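# Swap cup on right fixture plug, invert old cup on plate

## Task

Lift the steel cup off the fixture on the robot's right side and set it upside down (mouth facing down) on the plate so its entire rim rests on the plate; then slide one of the two free steel cups onto that fixture's plug until it is fully seated, and release both grippers at the end.

## Robot and tools

Robot: two arms, left_arm and right_arm, each ending in a parallel gripper. All poses share one scene frame. The origin sits on the table surface midway between the arms, +x points out across the table, +z points up, and left_arm sits toward +y. The arm names do not tell you which side of a camera image anything is on. A gripper's fingers extend along its own +z axis and close along its own y axis. The reported end_effector_position is the spot between the finger pads, about 1 cm short of the tips. Reported hand positions can be a little wrong, more so at long reach, and motions tend to stop a centimetre or more short of the command, usually low.

Row layout (used by both moving tools): one flat list of 16 numbers covering both arms, left first: x, y, z, qw, qx, qy, qz, opening for left_arm, then the same eight for right_arm. x, y, z are an absolute target position in metres in the scene frame; qw, qx, qy, qz are an absolute target orientation quaternion, w first. Opening runs from -1 (closed) to +1 (fully open, 0.094 m); it is a target finger setting, not an offset. Always fill both halves, even for an arm that should not move: for a still arm, repeat its whole pose from the last result before it stopped, plus the opening it should keep. To hold orientation steady, send the same quaternion every row rather than copying the possibly drifted reported one.

execute_actions(actions): actions is a list of up to 15 actions; each action is a table of up to 15 rows, one row per 1/30 s control step. A table shorter than 15 rows repeats its final row for the remaining steps. An empty list just returns the current state and images. A target lying more than 0.6 m from that gripper's current position along any of its own axes gets the action refused for both arms; if the first action fails this (against the last reported state) or any action is malformed, nothing runs.

Each control step, the commanded pose is clamped to within 70 mm and 16 degrees of the measured pose, then damped inverse kinematics drives the joints, favouring position over orientation when both cannot be met. So a distant target may need several actions; after each action the arm only carries on to its last clamped pose. The Hand target lines show what each gripper is currently being driven toward.

move(target, speed, blocking): target is one 16-number row as above (absolute poses). Both grippers travel in straight lines and finish together, in 0.5 to 10 s; longer paths are cut off at 10 s. speed is the top path speed in m/s, 0.002 to 0.5 (default 0.25); turning rate is capped at twice that in rad/s. Rotation takes the shorter direction. Openings are sent at the start. Paths ignore obstacles and the other arm, and grippers may lag, wander, or overshoot speed, especially with a nearly straight arm. Faster contact and targets set deeper past a contact mean harder impacts and pushes. With blocking=false you get a result after 0.5 s while motion continues; poll with wait(0), and use wait or stop before sending more rows or moves. The result adds a move: line giving the ending (done, off_target, moving, held, fault) and active limits, plus each gripper's distance to its pose. If only one arm is named, the other finished at rest near its pose. held means a check blocked that arm's final step; limits=paced means its pose was clipped; limits=held means some steps were blocked along the way, after which the arm may surge faster than speed.

wait(seconds): 0 to 10 s; arms keep their last command; a running move keeps going and the wait returns early when it ends. stop(): brakes a running move (needs braking room; fingers keep moving). zoom_image(camera, region): camera is cam_high, cam_left_wrist or cam_right_wrist (all 504x504); region is [x0, y0, x1, y1] in pixels from the top-left, at most 504 by 504. finished_scene(scene): ends the current scene, given its number; irreversible, and its result reports success and the next task.

Result lines: a state line per arm with position and wxyz quaternion; grip_measured, the finger opening on the command scale (the last joint value is the opening in metres; each gripper may read up to about 1 mm off, consistently). A pose unreachable line means the clearance check altered or blocked that arm's command. FAULT or OVER-TEMPERATURE FAULT lines mean an arm was stopped. MOTOR HOT warns from 75 °C; at 90 °C that arm pauses 10 s, and at 100 °C it goes limp and drops. Holding loads for long heats motors.

Joint ranges (rad), base to gripper: waist -2.618 to 3.054, shoulder 0 to 3.142, elbow 0 to 3.142, wrist pitch -1.571 to 1.571, wrist yaw -1.571 to 1.571, wrist roll -2.094 to 2.094. Elbows stop just before full extension.

Gripping: fingers go to where grip_measured equals the commanded value (except near ±1). To keep hold, command about 0.03 below grip_measured; a smaller gap grips more gently. Pad force tops out around 50 to 62 N, less on thin parts under ~2 mm; first contact can spike.

Avoid: dropping cups or knocking anything off the table (fails the task), slamming or pushing very hard, and letting the arms collide or press on each other. Expect occasional tugs on a held part or nudges to loose objects; check cameras and regrip if needed. Open both grippers before finishing, and make sure the inverted cup's full rim is on the plate and the new cup is pressed fully onto the plug.

Each tool is called after "Request:" by a JSON object that holds its "name" and its "arguments", one argument or row to a line.

## Session

Request:
{"name": "execute_actions", "arguments": {
  "actions": []
}}

Scene clock: 0.00 s.
left_arm: end_effector_position=(+0.2460, +0.3421, +0.1572) grip_measured=+1.000 end_effector_quat_wxyz=(+0.466, +0.242, +0.774, -0.354) | right_arm: end_effector_position=(+0.6078, -0.2506, +0.2691) grip_measured=+1.000 end_effector_quat_wxyz=(+0.304, -0.380, +0.795, -0.361)
Joint positions: left_arm=[ 0.701  1.73   1.079 -1.295  1.225  1.62   0.094] | right_arm=[ 0.065  2.491  2.817 -1.037  0.555 -0.892  0.094]
Joint velocities: left_arm=[ 0.002 -0.007  0.002  0.022  0.022 -0.051  0.   ] | right_arm=[-0.017  0.002 -0.002 -0.051 -0.051 -0.007  0.   ]
Hand target (left_arm): +0.249, +0.343, +0.164; +0.478, +0.244, +0.768, -0.350
Hand target (right_arm): +0.606, -0.252, +0.280; +0.313, -0.373, +0.794, -0.363

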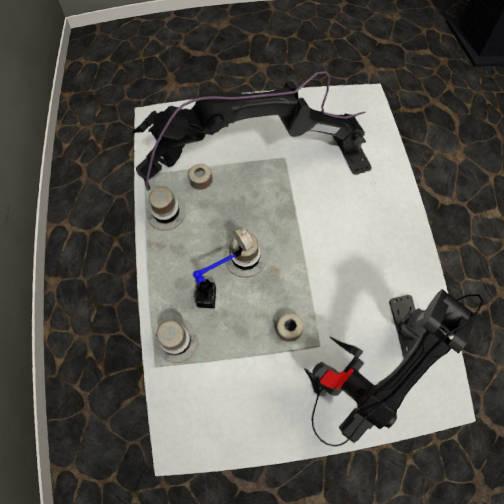

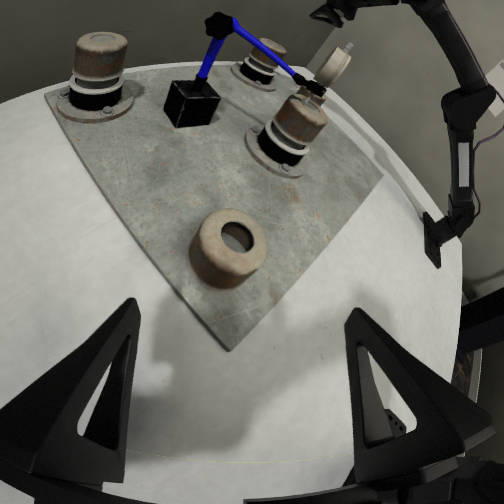

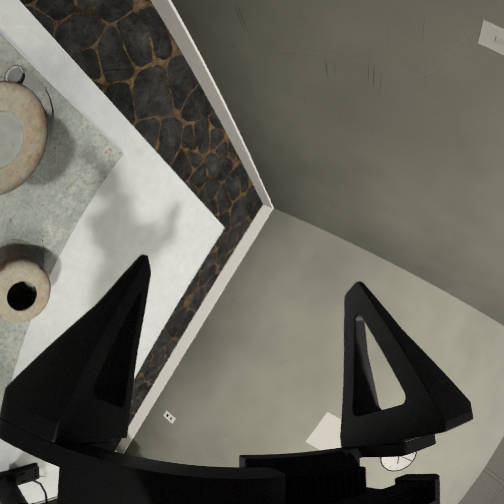

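Request:
{"name": "zoom_image", "arguments": {
  "camera": "cam_high",
  "region": [120, 140, 360, 380]
}}

Region (120, 140, 360, 380) of cam_high's 504x504 image, scaled by 2.100, with more detail than that image has.

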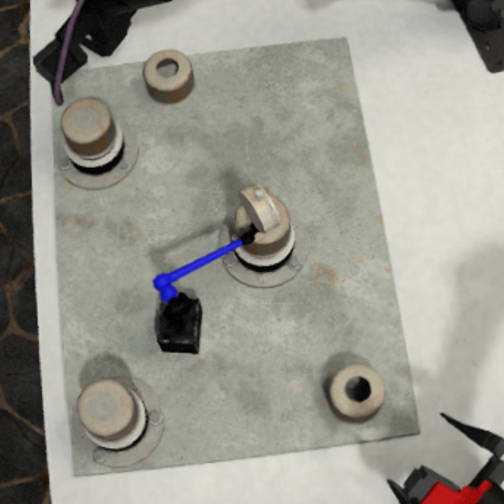

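Request:
{"name": "move", "arguments": {
  "target": [0.246,0.342,0.157,0.466,0.242,0.774,-0.354,1, 0.45,-0.2,0.3,0,0,1,0,1]
}}

Scene clock: 20.33 s.
left_arm: end_effector_position=(+0.2452, +0.3421, +0.1558) grip_measured=+1.000 end_effector_quat_wxyz=(+0.462, +0.244, +0.776, -0.353) | right_arm: end_effector_position=(+0.4594, -0.1947, +0.2909) grip_measured=+1.000 end_effector_quat_wxyz=(+0.257, -0.021, +0.965, +0.044)
Joint positions: left_arm=[ 0.701  1.73   1.079 -1.295  1.217  1.62   0.094] | right_arm=[ 0.076  2.185  2.692 -1.551  0.04   0.218  0.094]
Joint velocities: left_arm=[-0.027 -0.007  0.017  0.037 -0.022 -0.037  0.   ] | right_arm=[-0.017 -0.007 -0.012  0.007 -0.022 -0.037  0.   ]
Hand target (left_arm): +0.246, +0.342, +0.157; +0.466, +0.242, +0.774, -0.354
Hand target (right_arm): +0.451, -0.198, +0.297; +0.255, -0.014, +0.966, +0.052
Off the commanded pose (left_arm): 0.001 m, 1 deg.
Off the commanded pose (right_arm): 0.014 m, 30 deg; orientation clipped at the last step of the last action.
elbow stopped short (right arm): the move would have taken joint 3 (elbow) straighter than the controller allows; a more bent joint 3 avoids this.
joint sent to its limit (right arm) — the command would take joint 4 (wrist pitch) past its lower limit, so that joint was sent only as far as its limit.
move: off_target (right_arm); limits=paced

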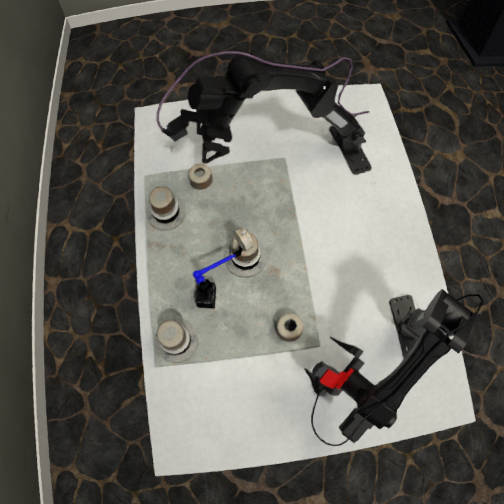

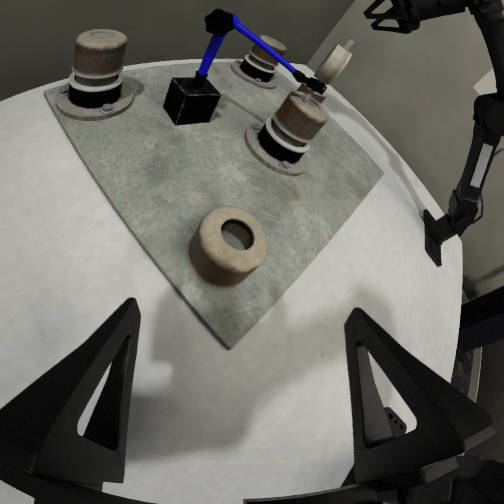

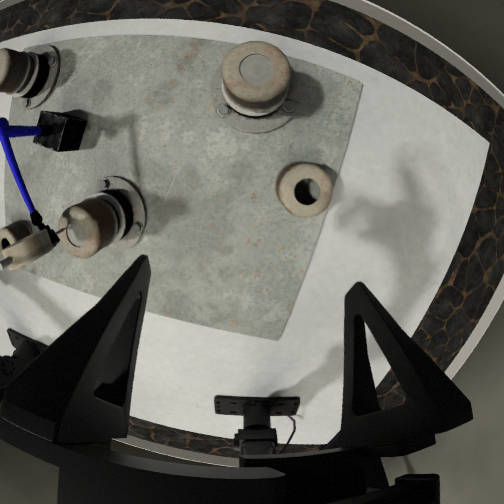

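Request:
{"name": "move", "arguments": {
  "target": [0.246,0.342,0.157,0.466,0.242,0.774,-0.354,1, 0.42,-0.3,0.15,0,0,1,0,1]
}}

Scene clock: 30.67 s.
left_arm: end_effector_position=(+0.2447, +0.3421, +0.1548) grip_measured=+1.000 end_effector_quat_wxyz=(+0.460, +0.245, +0.777, -0.353) | right_arm: end_effector_position=(+0.4240, -0.2992, +0.1508) grip_measured=+1.000 end_effector_quat_wxyz=(+0.024, +0.002, +1.000, -0.000)
Joint positions: left_arm=[ 0.701  1.73   1.079 -1.295  1.21   1.62   0.094] | right_arm=[-0.153  2.205  2.237 -1.555  0.002  0.047  0.094]
Joint velocities: left_arm=[ 0.007 -0.002  0.012 -0.007  0.022  0.022  0.   ] | right_arm=[-0.012 -0.002 -0.002 -0.007 -0.022  0.022  0.   ]
Hand target (left_arm): +0.246, +0.342, +0.157; +0.466, +0.242, +0.774, -0.354
Hand target (right_arm): +0.420, -0.299, +0.149; +0.014, -0.003, +1.000, +0.000
Off the commanded pose (left_arm): 0.003 m, 1 deg.
Off the commanded pose (right_arm): 0.004 m, 3 deg.
joint sent to its limit (right arm) — the command would take joint 4 (wrist pitch) past its lower limit, so that joint was sent only as far as its limit.
move: off_target (right_arm)

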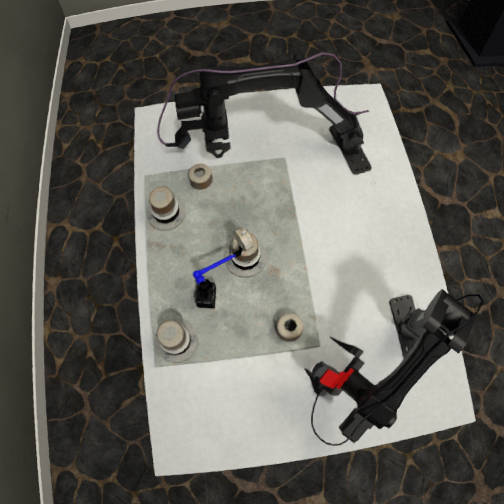

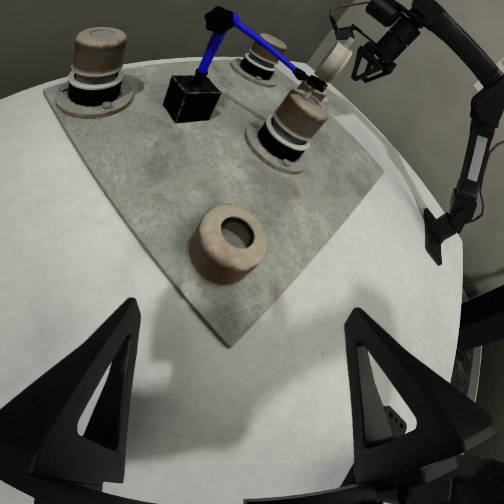

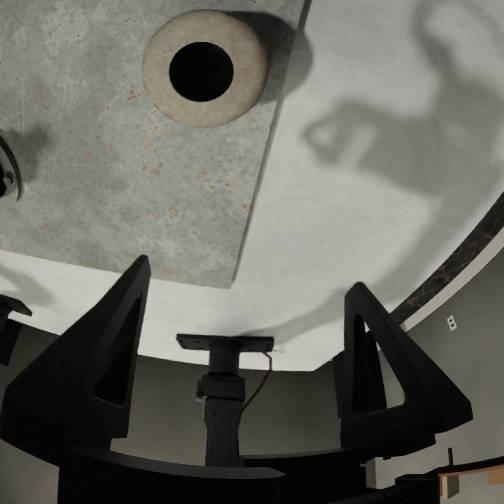

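Request:
{"name": "move", "arguments": {
  "target": [0.246,0.342,0.157,0.466,0.242,0.774,-0.354,1, 0.48,-0.25,0.13,0,0,1,0,1]
}}

Scene clock: 41.70 s.
left_arm: end_effector_position=(+0.2443, +0.3422, +0.1542) grip_measured=+1.000 end_effector_quat_wxyz=(+0.458, +0.246, +0.778, -0.352) | right_arm: end_effector_position=(+0.4762, -0.2494, +0.1197) grip_measured=+1.000 end_effector_quat_wxyz=(+0.049, -0.007, +0.999, +0.005)
Joint positions: left_arm=[ 0.701  1.73   1.079 -1.295  1.206  1.62   0.094] | right_arm=[-0.055  2.46   2.55  -1.563  0.002  0.126  0.094]
Joint velocities: left_arm=[ 0.002 -0.002 -0.002  0.022 -0.066 -0.022  0.   ] | right_arm=[ 0.007 -0.007 -0.002  0.037 -0.007  0.007  0.   ]
Hand target (left_arm): +0.246, +0.342, +0.157; +0.466, +0.242, +0.774, -0.354
Hand target (right_arm): +0.480, -0.250, +0.130; +0.064, -0.000, +0.998, +0.009
Off the commanded pose (left_arm): 0.003 m, 1 deg.
Off the commanded pose (right_arm): 0.011 m, 6 deg.
joint sent to its limit (right arm) — the command would take joint 4 (wrist pitch) past its lower limit, so that joint was sent only as far as its limit.
move: off_target (right_arm)

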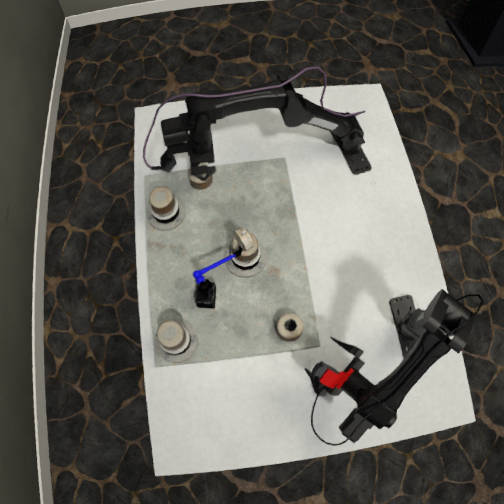

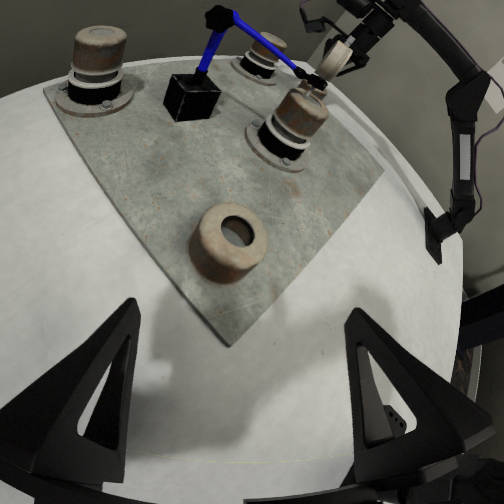

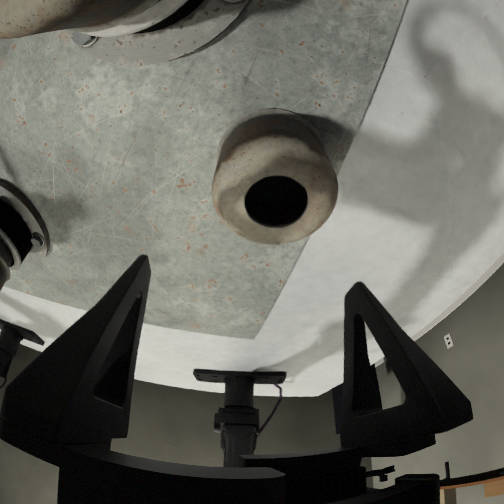

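Request:
{"name": "move", "arguments": {
  "target": [0.246,0.342,0.157,0.466,0.242,0.774,-0.354,1, 0.45,-0.18,0.12,0.707,0,0.707,0,1]
}}

Scene clock: 50.87 s.
left_arm: end_effector_position=(+0.2437, +0.3422, +0.1532) grip_measured=+1.000 end_effector_quat_wxyz=(+0.456, +0.247, +0.780, -0.352) | right_arm: end_effector_position=(+0.4520, -0.1793, +0.1255) grip_measured=+1.000 end_effector_quat_wxyz=(+0.707, +0.009, +0.707, +0.003)
Joint positions: left_arm=[ 0.701  1.73   1.079 -1.295  1.2    1.62   0.094] | right_arm=[0.265 2.034 0.653 1.38  0.47  0.018 0.094]
Joint velocities: left_arm=[-0.007  0.012 -0.007 -0.037  0.007 -0.007  0.   ] | right_arm=[ 0.012 -0.012 -0.007 -0.037  0.007  0.022  0.   ]
Hand target (left_arm): +0.246, +0.342, +0.157; +0.466, +0.242, +0.774, -0.354
Hand target (right_arm): +0.449, -0.180, +0.121; +0.706, +0.009, +0.708, -0.003
Off the commanded pose (left_arm): 0.004 m, 1 deg.
Off the commanded pose (right_arm): 0.006 m, 1 deg.
move: done

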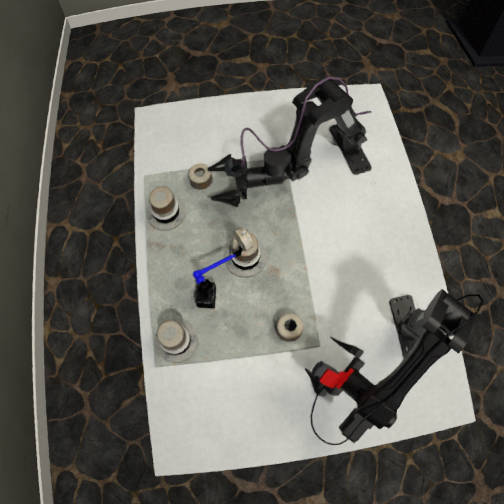

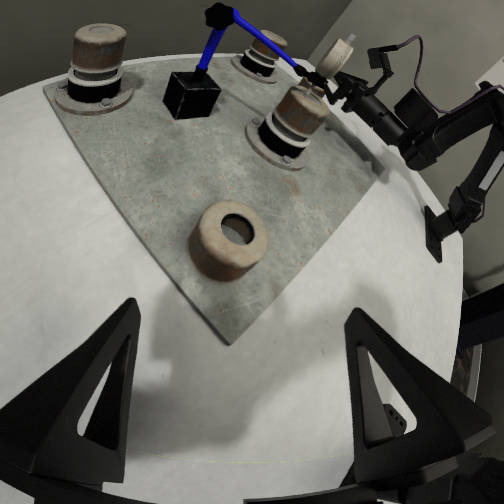

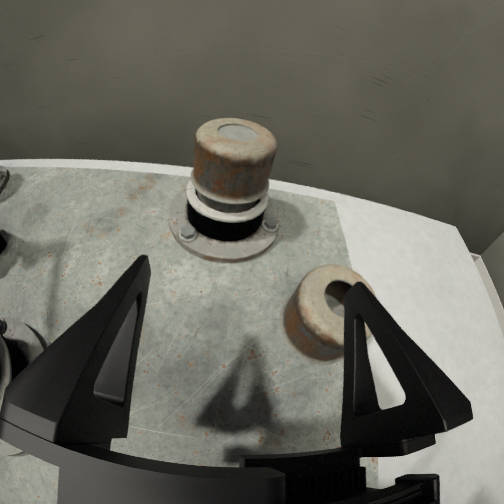

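Request:
{"name": "move", "arguments": {
  "target": [0.246,0.342,0.157,0.466,0.242,0.774,-0.354,1, 0.56,-0.172,0.09,0.707,0,0.707,0,1],
  "speed": 0.15
}}

Scene clock: 54.63 s.
left_arm: end_effector_position=(+0.2434, +0.3422, +0.1526) grip_measured=+1.000 end_effector_quat_wxyz=(+0.454, +0.248, +0.780, -0.351) | right_arm: end_effector_position=(+0.5542, -0.1754, +0.1084) grip_measured=+1.000 end_effector_quat_wxyz=(+0.725, +0.010, +0.688, -0.001)
Joint positions: left_arm=[ 0.701  1.73   1.079 -1.295  1.196  1.62   0.094] | right_arm=[ 0.166  2.342  1.097  1.301  0.377 -0.008  0.094]
Joint velocities: left_arm=[ 0.007 -0.012  0.007 -0.11   0.037  0.007  0.   ] | right_arm=[-0.007  0.002  0.012 -0.007  0.007  0.037  0.   ]
Hand target (left_arm): +0.246, +0.342, +0.157; +0.466, +0.242, +0.774, -0.354
Hand target (right_arm): +0.559, -0.173, +0.091; +0.708, -0.000, +0.707, -0.000
Off the commanded pose (left_arm): 0.005 m, 2 deg.
Off the commanded pose (right_arm): 0.020 m, 3 deg.
move: off_target (right_arm)

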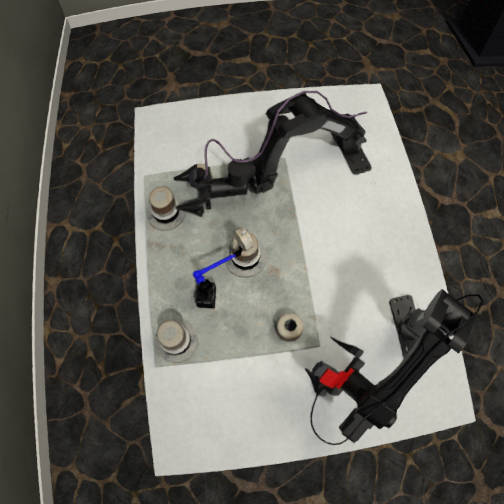

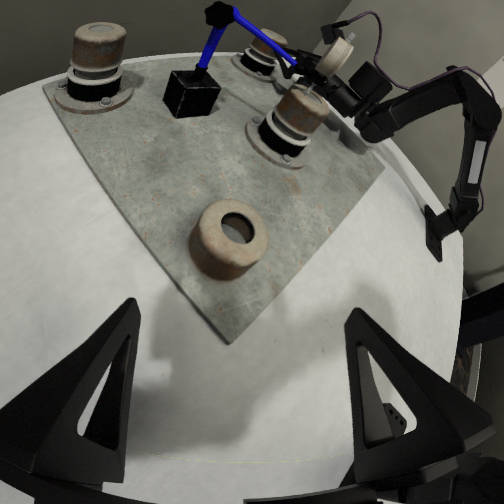

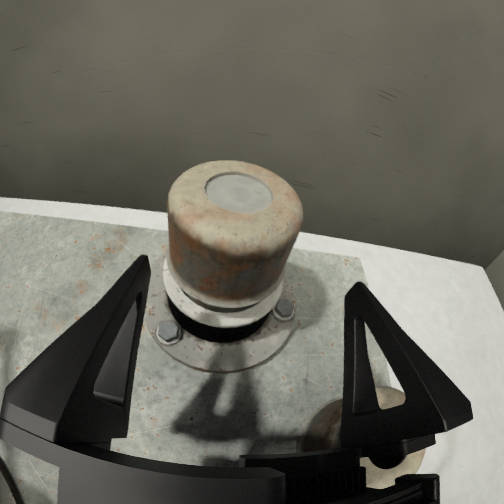

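Request:
{"name": "move", "arguments": {
  "target": [0.246,0.342,0.157,0.466,0.242,0.774,-0.354,1, 0.40,-0.26,0.12,0.707,0,0.707,0,1]
}}

Request:
{"name": "move", "arguments": {
  "target": [0.246,0.342,0.157,0.466,0.242,0.774,-0.354,1, 0.40,-0.26,0.035,0.707,0,0.707,0,1],
  "speed": 0.15
}}

Scene clock: 59.93 s.
left_arm: end_effector_position=(+0.2431, +0.3423, +0.1521) grip_measured=+1.000 end_effector_quat_wxyz=(+0.453, +0.248, +0.781, -0.351) | right_arm: end_effector_position=(+0.4022, -0.2577, +0.1106) grip_measured=+1.000 end_effector_quat_wxyz=(+0.695, -0.003, +0.719, -0.010)
Joint positions: left_arm=[ 0.701  1.73   1.079 -1.295  1.192  1.62   0.094] | right_arm=[ 0.064  1.935  0.342  1.558  0.269 -0.01   0.094]
Joint velocities: left_arm=[-0.007 -0.002  0.007 -0.051 -0.022  0.022  0.   ] | right_arm=[ 0.007  0.012  0.002 -0.051 -0.037  0.051  0.   ]
Hand target (left_arm): +0.246, +0.342, +0.157; +0.466, +0.242, +0.774, -0.354
Hand target (right_arm): +0.399, -0.258, +0.119; +0.704, -0.001, +0.711, -0.001
Off the commanded pose (left_arm): 0.006 m, 2 deg.
Off the commanded pose (right_arm): 0.010 m, 2 deg.
joint sent to its limit (right arm) — the command would take joint 4 (wrist pitch) past its upper limit, so that joint was sent only as far as its limit.
move: done

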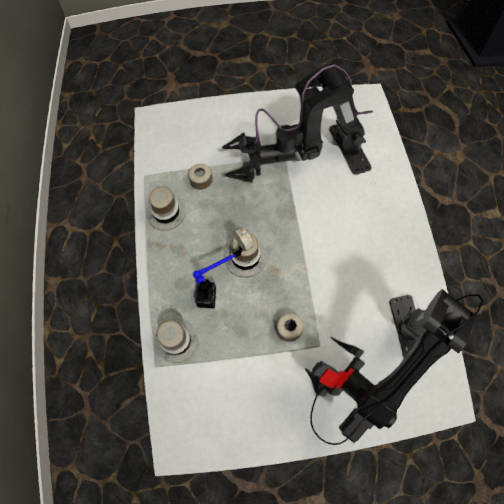

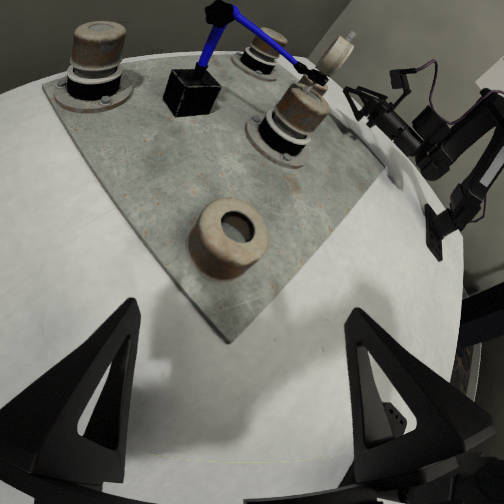

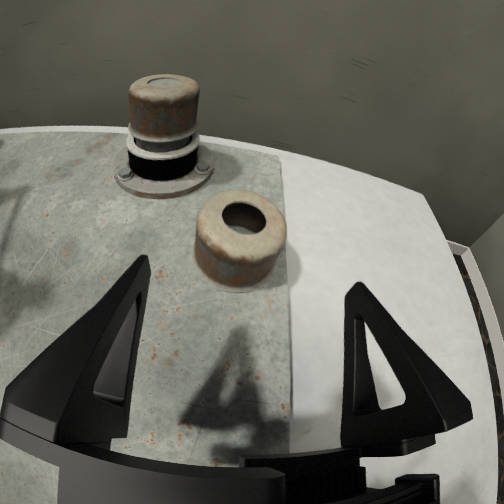

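Scene clock: 60.77 s.
left_arm: end_effector_position=(+0.2430, +0.3423, +0.1519) grip_measured=+1.000 end_effector_quat_wxyz=(+0.452, +0.248, +0.781, -0.351) | right_arm: end_effector_position=(+0.3963, -0.2593, +0.0381) grip_measured=+1.000 end_effector_quat_wxyz=(+0.632, +0.002, +0.775, -0.008)
Joint positions: left_arm=[ 0.701  1.73   1.079 -1.295  1.192  1.62   0.094] | right_arm=[0.064 2.14  0.35  1.579 0.269 0.047 0.094]
Joint velocities: left_arm=[-0.022 -0.002 -0.017  0.066  0.022 -0.022  0.   ] | right_arm=[-0.002 -0.017 -0.007 -0.037  0.037  0.037  0.   ]
Hand target (left_arm): +0.246, +0.342, +0.157; +0.466, +0.242, +0.774, -0.354
Hand target (right_arm): +0.401, -0.260, +0.035; +0.632, +0.007, +0.775, -0.009
Off the commanded pose (left_arm): 0.006 m, 2 deg.
Off the commanded pose (right_arm): 0.005 m, 12 deg.
joint sent to its limit (right arm) — the command would take joint 4 (wrist pitch) past its upper limit, so that joint was sent only as far as its limit.
move: off_target (right_arm)

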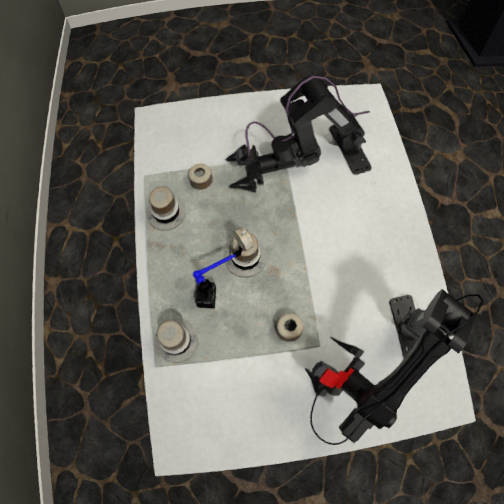

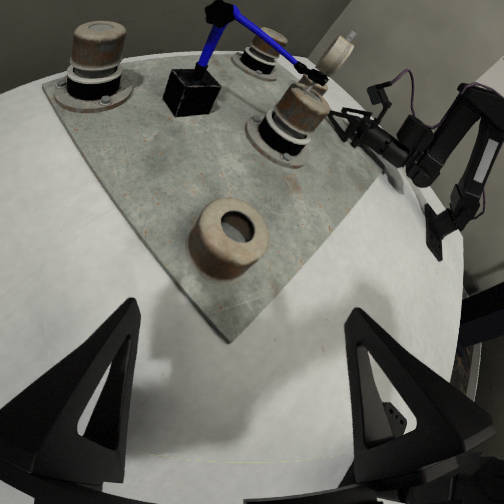

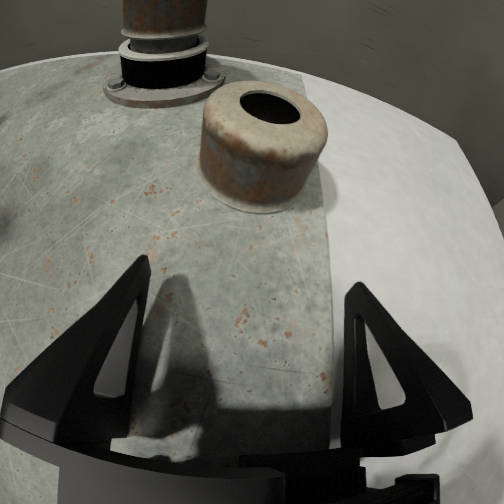

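Request:
{"name": "move", "arguments": {
  "target": [0.246,0.342,0.157,0.466,0.242,0.774,-0.354,1, 0.52,-0.268,0.035,0.68,0,0.73,0,1],
  "speed": 0.12
}}

Scene clock: 67.67 s.
left_arm: end_effector_position=(+0.2431, +0.3423, +0.1520) grip_measured=+1.000 end_effector_quat_wxyz=(+0.453, +0.248, +0.781, -0.351) | right_arm: end_effector_position=(+0.5153, -0.2700, +0.0516) grip_measured=+1.000 end_effector_quat_wxyz=(+0.699, +0.008, +0.715, -0.002)
Joint positions: left_arm=[ 0.701  1.73   1.079 -1.295  1.192  1.62   0.094] | right_arm=[-0.052  2.379  0.833  1.522  0.157  0.012  0.094]
Joint velocities: left_arm=[-0.012  0.007 -0.002 -0.022 -0.037 -0.037  0.   ] | right_arm=[ 0.002 -0.002  0.007 -0.037 -0.037  0.007  0.   ]
Hand target (left_arm): +0.246, +0.342, +0.157; +0.466, +0.242, +0.774, -0.354
Hand target (right_arm): +0.519, -0.270, +0.036; +0.682, +0.001, +0.732, -0.000
Off the commanded pose (left_arm): 0.006 m, 2 deg.
Off the commanded pose (right_arm): 0.017 m, 3 deg.
move: off_target (right_arm)

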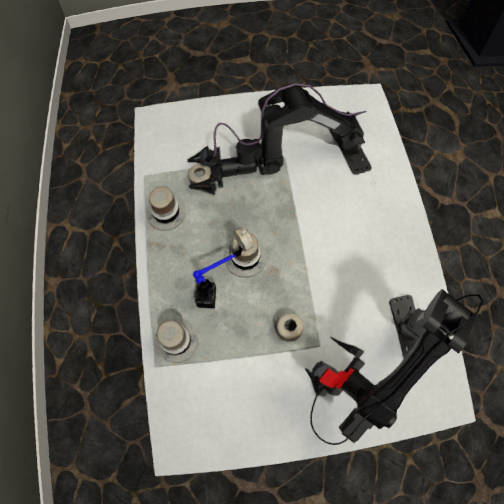

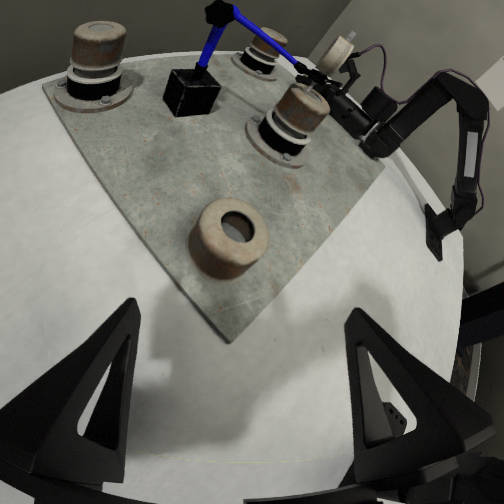

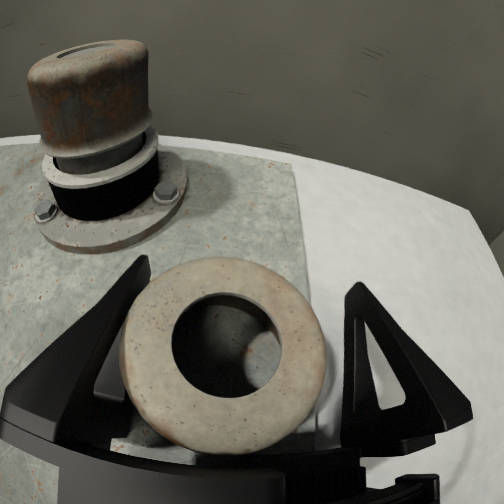

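Request:
{"name": "move", "arguments": {
  "target": [0.246,0.342,0.157,0.466,0.242,0.774,-0.354,1, 0.51,-0.262,0.02,0.69,0,0.72,0,1],
  "speed": 0.05
}}

Request:
{"name": "move", "arguments": {
  "target": [0.246,0.342,0.157,0.466,0.242,0.774,-0.354,1, 0.51,-0.262,0.02,0.69,0,0.72,0,0.3]
}}

Scene clock: 75.70 s.
left_arm: end_effector_position=(+0.2430, +0.3423, +0.1519) grip_measured=+1.000 end_effector_quat_wxyz=(+0.452, +0.248, +0.781, -0.351) | right_arm: end_effector_position=(+0.5135, -0.2695, +0.0520) grip_measured=+1.000 end_effector_quat_wxyz=(+0.709, +0.005, +0.705, -0.004)
Joint positions: left_arm=[ 0.701  1.73   1.079 -1.295  1.192  1.62   0.094] | right_arm=[-0.05   2.406  0.833  1.579  0.158 -0.     0.094]
Joint velocities: left_arm=[-0.012 -0.007  0.002  0.022  0.066  0.007  0.   ] | right_arm=[ 0.002 -0.002  0.022  0.022 -0.022 -0.007  0.   ]
Hand target (left_arm): +0.246, +0.342, +0.157; +0.466, +0.242, +0.774, -0.354
Hand target (right_arm): +0.509, -0.262, +0.021; +0.687, -0.000, +0.727, -0.000
Off the commanded pose (left_arm): 0.006 m, 2 deg.
Off the commanded pose (right_arm): 0.033 m, 3 deg.
joint sent to its limit (right arm) — the command would take joint 4 (wrist pitch) past its upper limit, so that joint was sent only as far as its limit.
move: off_target (right_arm)

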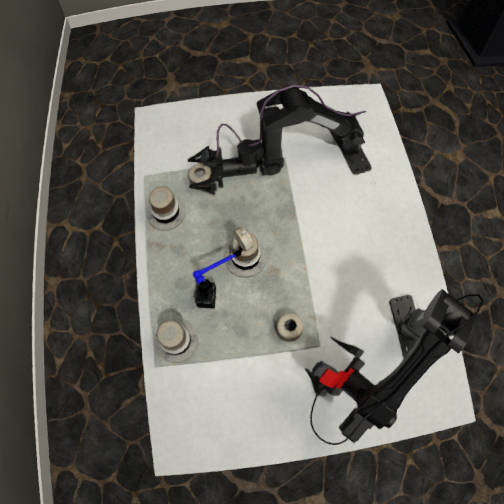

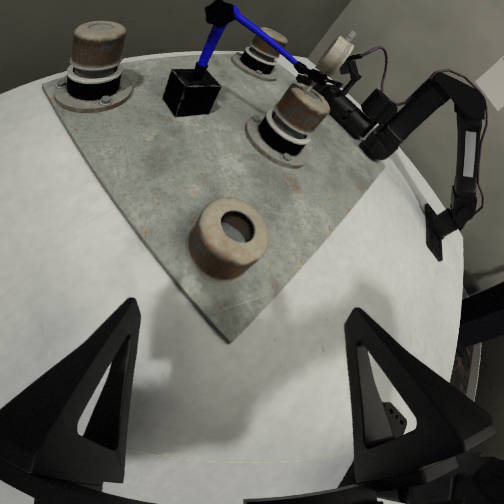

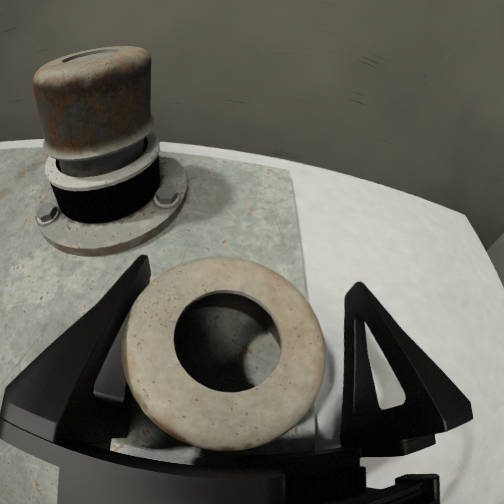

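Scene clock: 76.40 s.
left_arm: end_effector_position=(+0.2430, +0.3423, +0.1519) grip_measured=+1.000 end_effector_quat_wxyz=(+0.452, +0.248, +0.781, -0.351) | right_arm: end_effector_position=(+0.5134, -0.2684, +0.0520) grip_measured=+0.437 end_effector_quat_wxyz=(+0.709, +0.004, +0.705, -0.004)
Joint positions: left_arm=[ 0.701  1.73   1.079 -1.295  1.192  1.62   0.094] | right_arm=[-0.048  2.406  0.833  1.579  0.159 -0.001  0.068]
Joint velocities: left_arm=[ 0.017  0.007 -0.007 -0.022 -0.051 -0.037  0.   ] | right_arm=[-0.017 -0.002 -0.012  0.022 -0.037 -0.022 -0.001]
Hand target (left_arm): +0.246, +0.342, +0.157; +0.466, +0.242, +0.774, -0.354
Hand target (right_arm): +0.509, -0.262, +0.021; +0.687, -0.000, +0.726, -0.000
Off the commanded pose (left_arm): 0.006 m, 2 deg.
Off the commanded pose (right_arm): 0.033 m, 3 deg.
joint sent to its limit (right arm) — the command would take joint 4 (wrist pitch) past its upper limit, so that joint was sent only as far as its limit.
move: off_target (right_arm)

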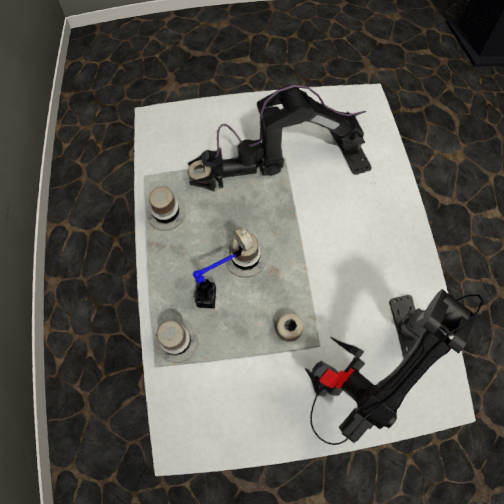

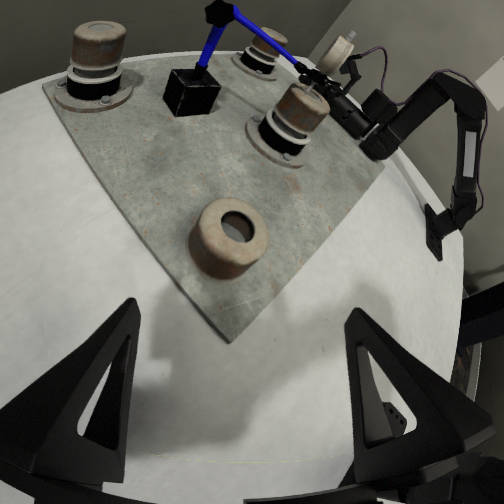

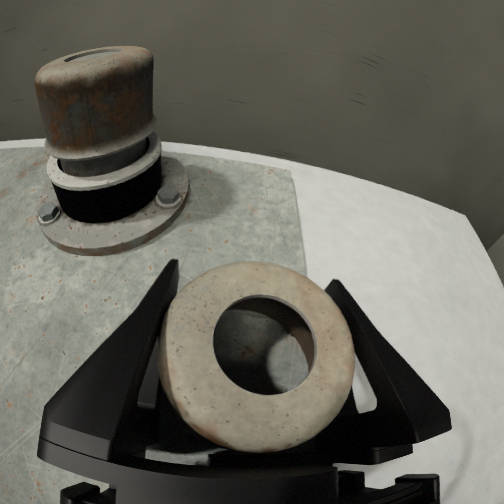

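Request:
{"name": "move", "arguments": {
  "target": [0.246,0.342,0.157,0.466,0.242,0.774,-0.354,1, 0.50,-0.28,0.09,0.707,0,0.707,0,0.3],
  "speed": 0.15
}}

Request:
{"name": "move", "arguments": {
  "target": [0.246,0.342,0.157,0.466,0.242,0.774,-0.354,1, 0.47,-0.35,0.08,0.707,0,0.707,0,0.3],
  "speed": 0.15
}}

Request:
{"name": "move", "arguments": {
  "target": [0.246,0.342,0.157,0.466,0.242,0.774,-0.354,1, 0.47,-0.35,0.035,0.707,0,0.707,0,0.3],
  "speed": 0.05
}}

Scene clock: 84.20 s.
left_arm: end_effector_position=(+0.2431, +0.3423, +0.1520) grip_measured=+1.000 end_effector_quat_wxyz=(+0.453, +0.248, +0.781, -0.351) | right_arm: end_effector_position=(+0.5007, -0.2794, +0.0701) grip_measured=+0.437 end_effector_quat_wxyz=(+0.689, +0.000, +0.725, -0.005)
Joint positions: left_arm=[ 0.701  1.73   1.079 -1.295  1.192  1.62   0.094] | right_arm=[-0.077  2.253  0.744  1.458  0.126 -0.001  0.068]
Joint velocities: left_arm=[ 0.017  0.012  0.012 -0.051  0.007  0.007  0.   ] | right_arm=[ 0.017  0.002 -0.002 -0.037 -0.051  0.007 -0.   ]
Hand target (left_arm): +0.246, +0.342, +0.157; +0.466, +0.242, +0.774, -0.354
Hand target (right_arm): +0.500, -0.280, +0.090; +0.707, -0.000, +0.707, -0.000
Off the commanded pose (left_arm): 0.006 m, 2 deg.
Off the commanded pose (right_arm): 0.020 m, 3 deg.
move: off_target (right_arm)

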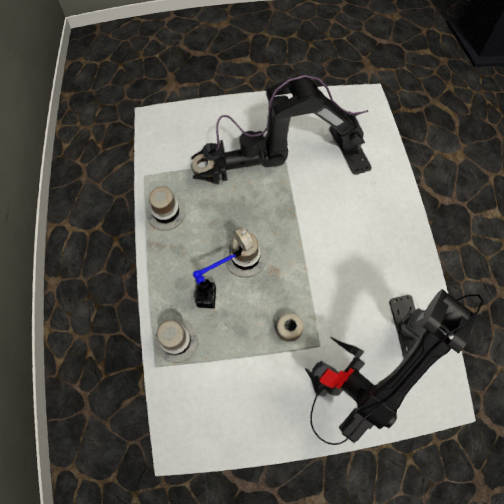

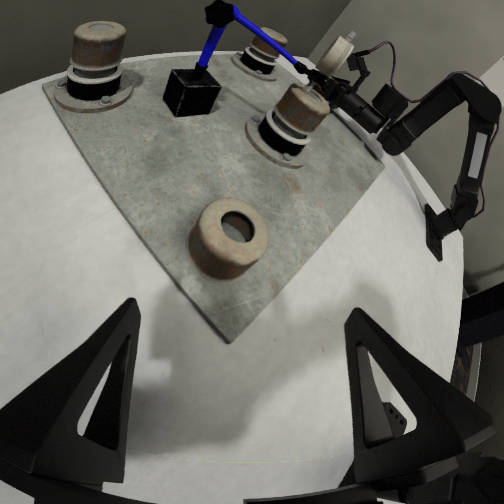

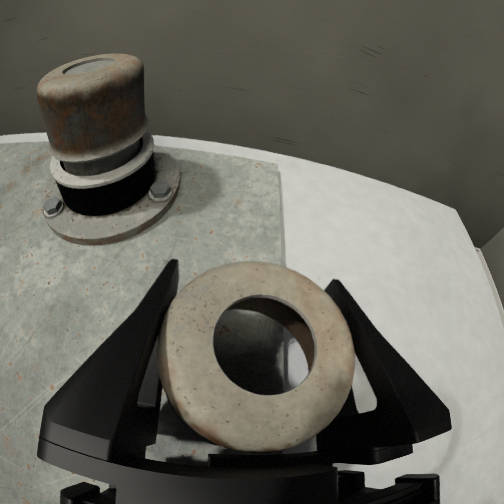

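Scene clock: 85.30 s.
left_arm: end_effector_position=(+0.2431, +0.3423, +0.1520) grip_measured=+1.000 end_effector_quat_wxyz=(+0.453, +0.248, +0.781, -0.351) | right_arm: end_effector_position=(+0.4682, -0.3529, +0.0493) grip_measured=+0.437 end_effector_quat_wxyz=(+0.665, +0.010, +0.746, -0.002)
Joint positions: left_arm=[ 0.701  1.73   1.079 -1.295  1.192  1.62   0.094] | right_arm=[-0.305  2.239  0.611  1.512 -0.092 -0.001  0.068]
Joint velocities: left_arm=[ 0.017 -0.002 -0.017  0.007 -0.066 -0.095  0.   ] | right_arm=[-0.012 -0.007  0.007 -0.037  0.007 -0.022 -0.   ]
Hand target (left_arm): +0.246, +0.342, +0.157; +0.466, +0.242, +0.774, -0.354
Hand target (right_arm): +0.469, -0.350, +0.079; +0.698, -0.001, +0.716, -0.001
Off the commanded pose (left_arm): 0.006 m, 2 deg.
Off the commanded pose (right_arm): 0.031 m, 7 deg.
joint sent to its limit (right arm) — the command would take joint 4 (wrist pitch) past its upper limit, so that joint was sent only as far as its limit.
move: off_target (right_arm)

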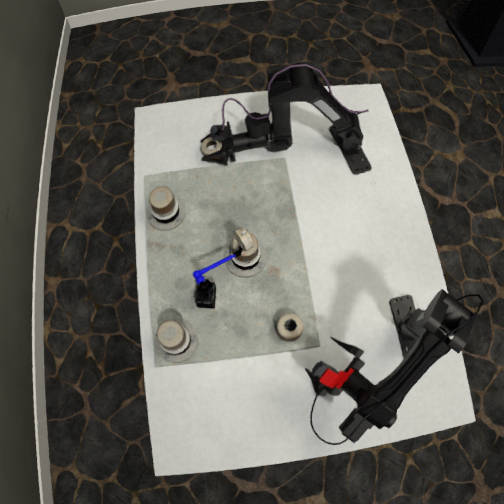

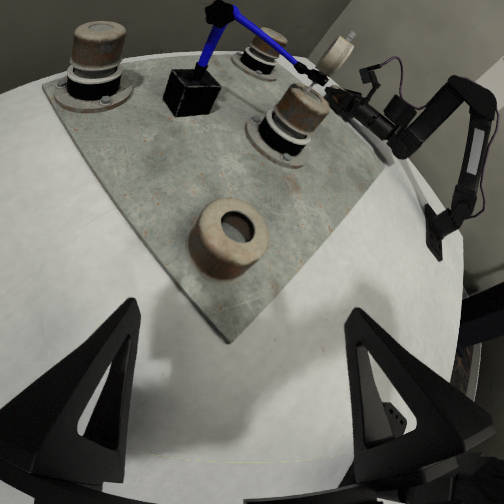

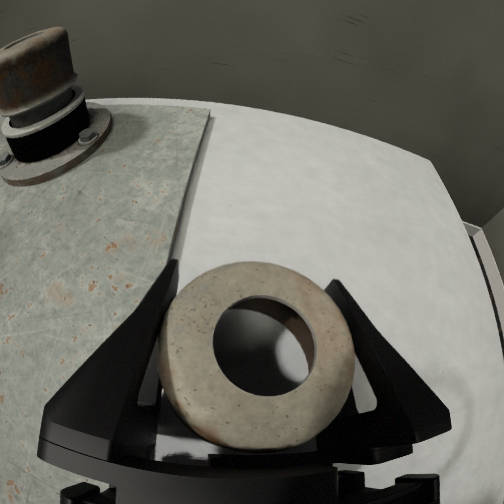

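Scene clock: 86.70 s.
left_arm: end_effector_position=(+0.2430, +0.3423, +0.1519) grip_measured=+1.000 end_effector_quat_wxyz=(+0.452, +0.248, +0.781, -0.351) | right_arm: end_effector_position=(+0.4667, -0.3524, +0.0447) grip_measured=+0.437 end_effector_quat_wxyz=(+0.673, +0.010, +0.740, -0.001)
Joint positions: left_arm=[ 0.701  1.73   1.079 -1.295  1.192  1.62   0.094] | right_arm=[-0.305  2.285  0.611  1.579 -0.094  0.003  0.068]
Joint velocities: left_arm=[-0.017 -0.007 -0.037 -0.037  0.095 -0.066  0.   ] | right_arm=[ 0.017  0.002 -0.002  0.007 -0.051 -0.022 -0.   ]
Hand target (left_arm): +0.246, +0.342, +0.157; +0.466, +0.242, +0.774, -0.354
Hand target (right_arm): +0.470, -0.350, +0.035; +0.668, +0.000, +0.744, +0.001
Off the commanded pose (left_arm): 0.006 m, 2 deg.
Off the commanded pose (right_arm): 0.011 m, 6 deg.
joint sent to its limit (right arm) — the command would take joint 4 (wrist pitch) past its upper limit, so that joint was sent only as far as its limit.
move: off_target (right_arm)

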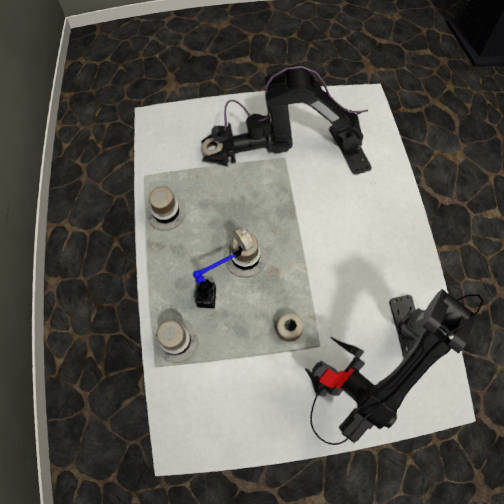

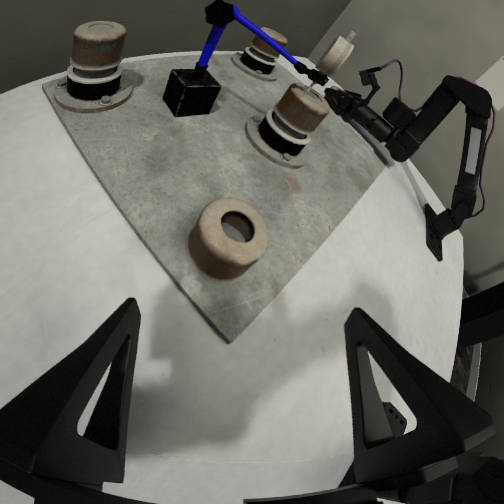

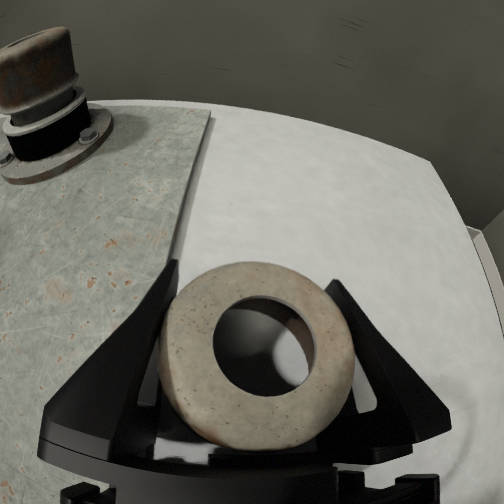

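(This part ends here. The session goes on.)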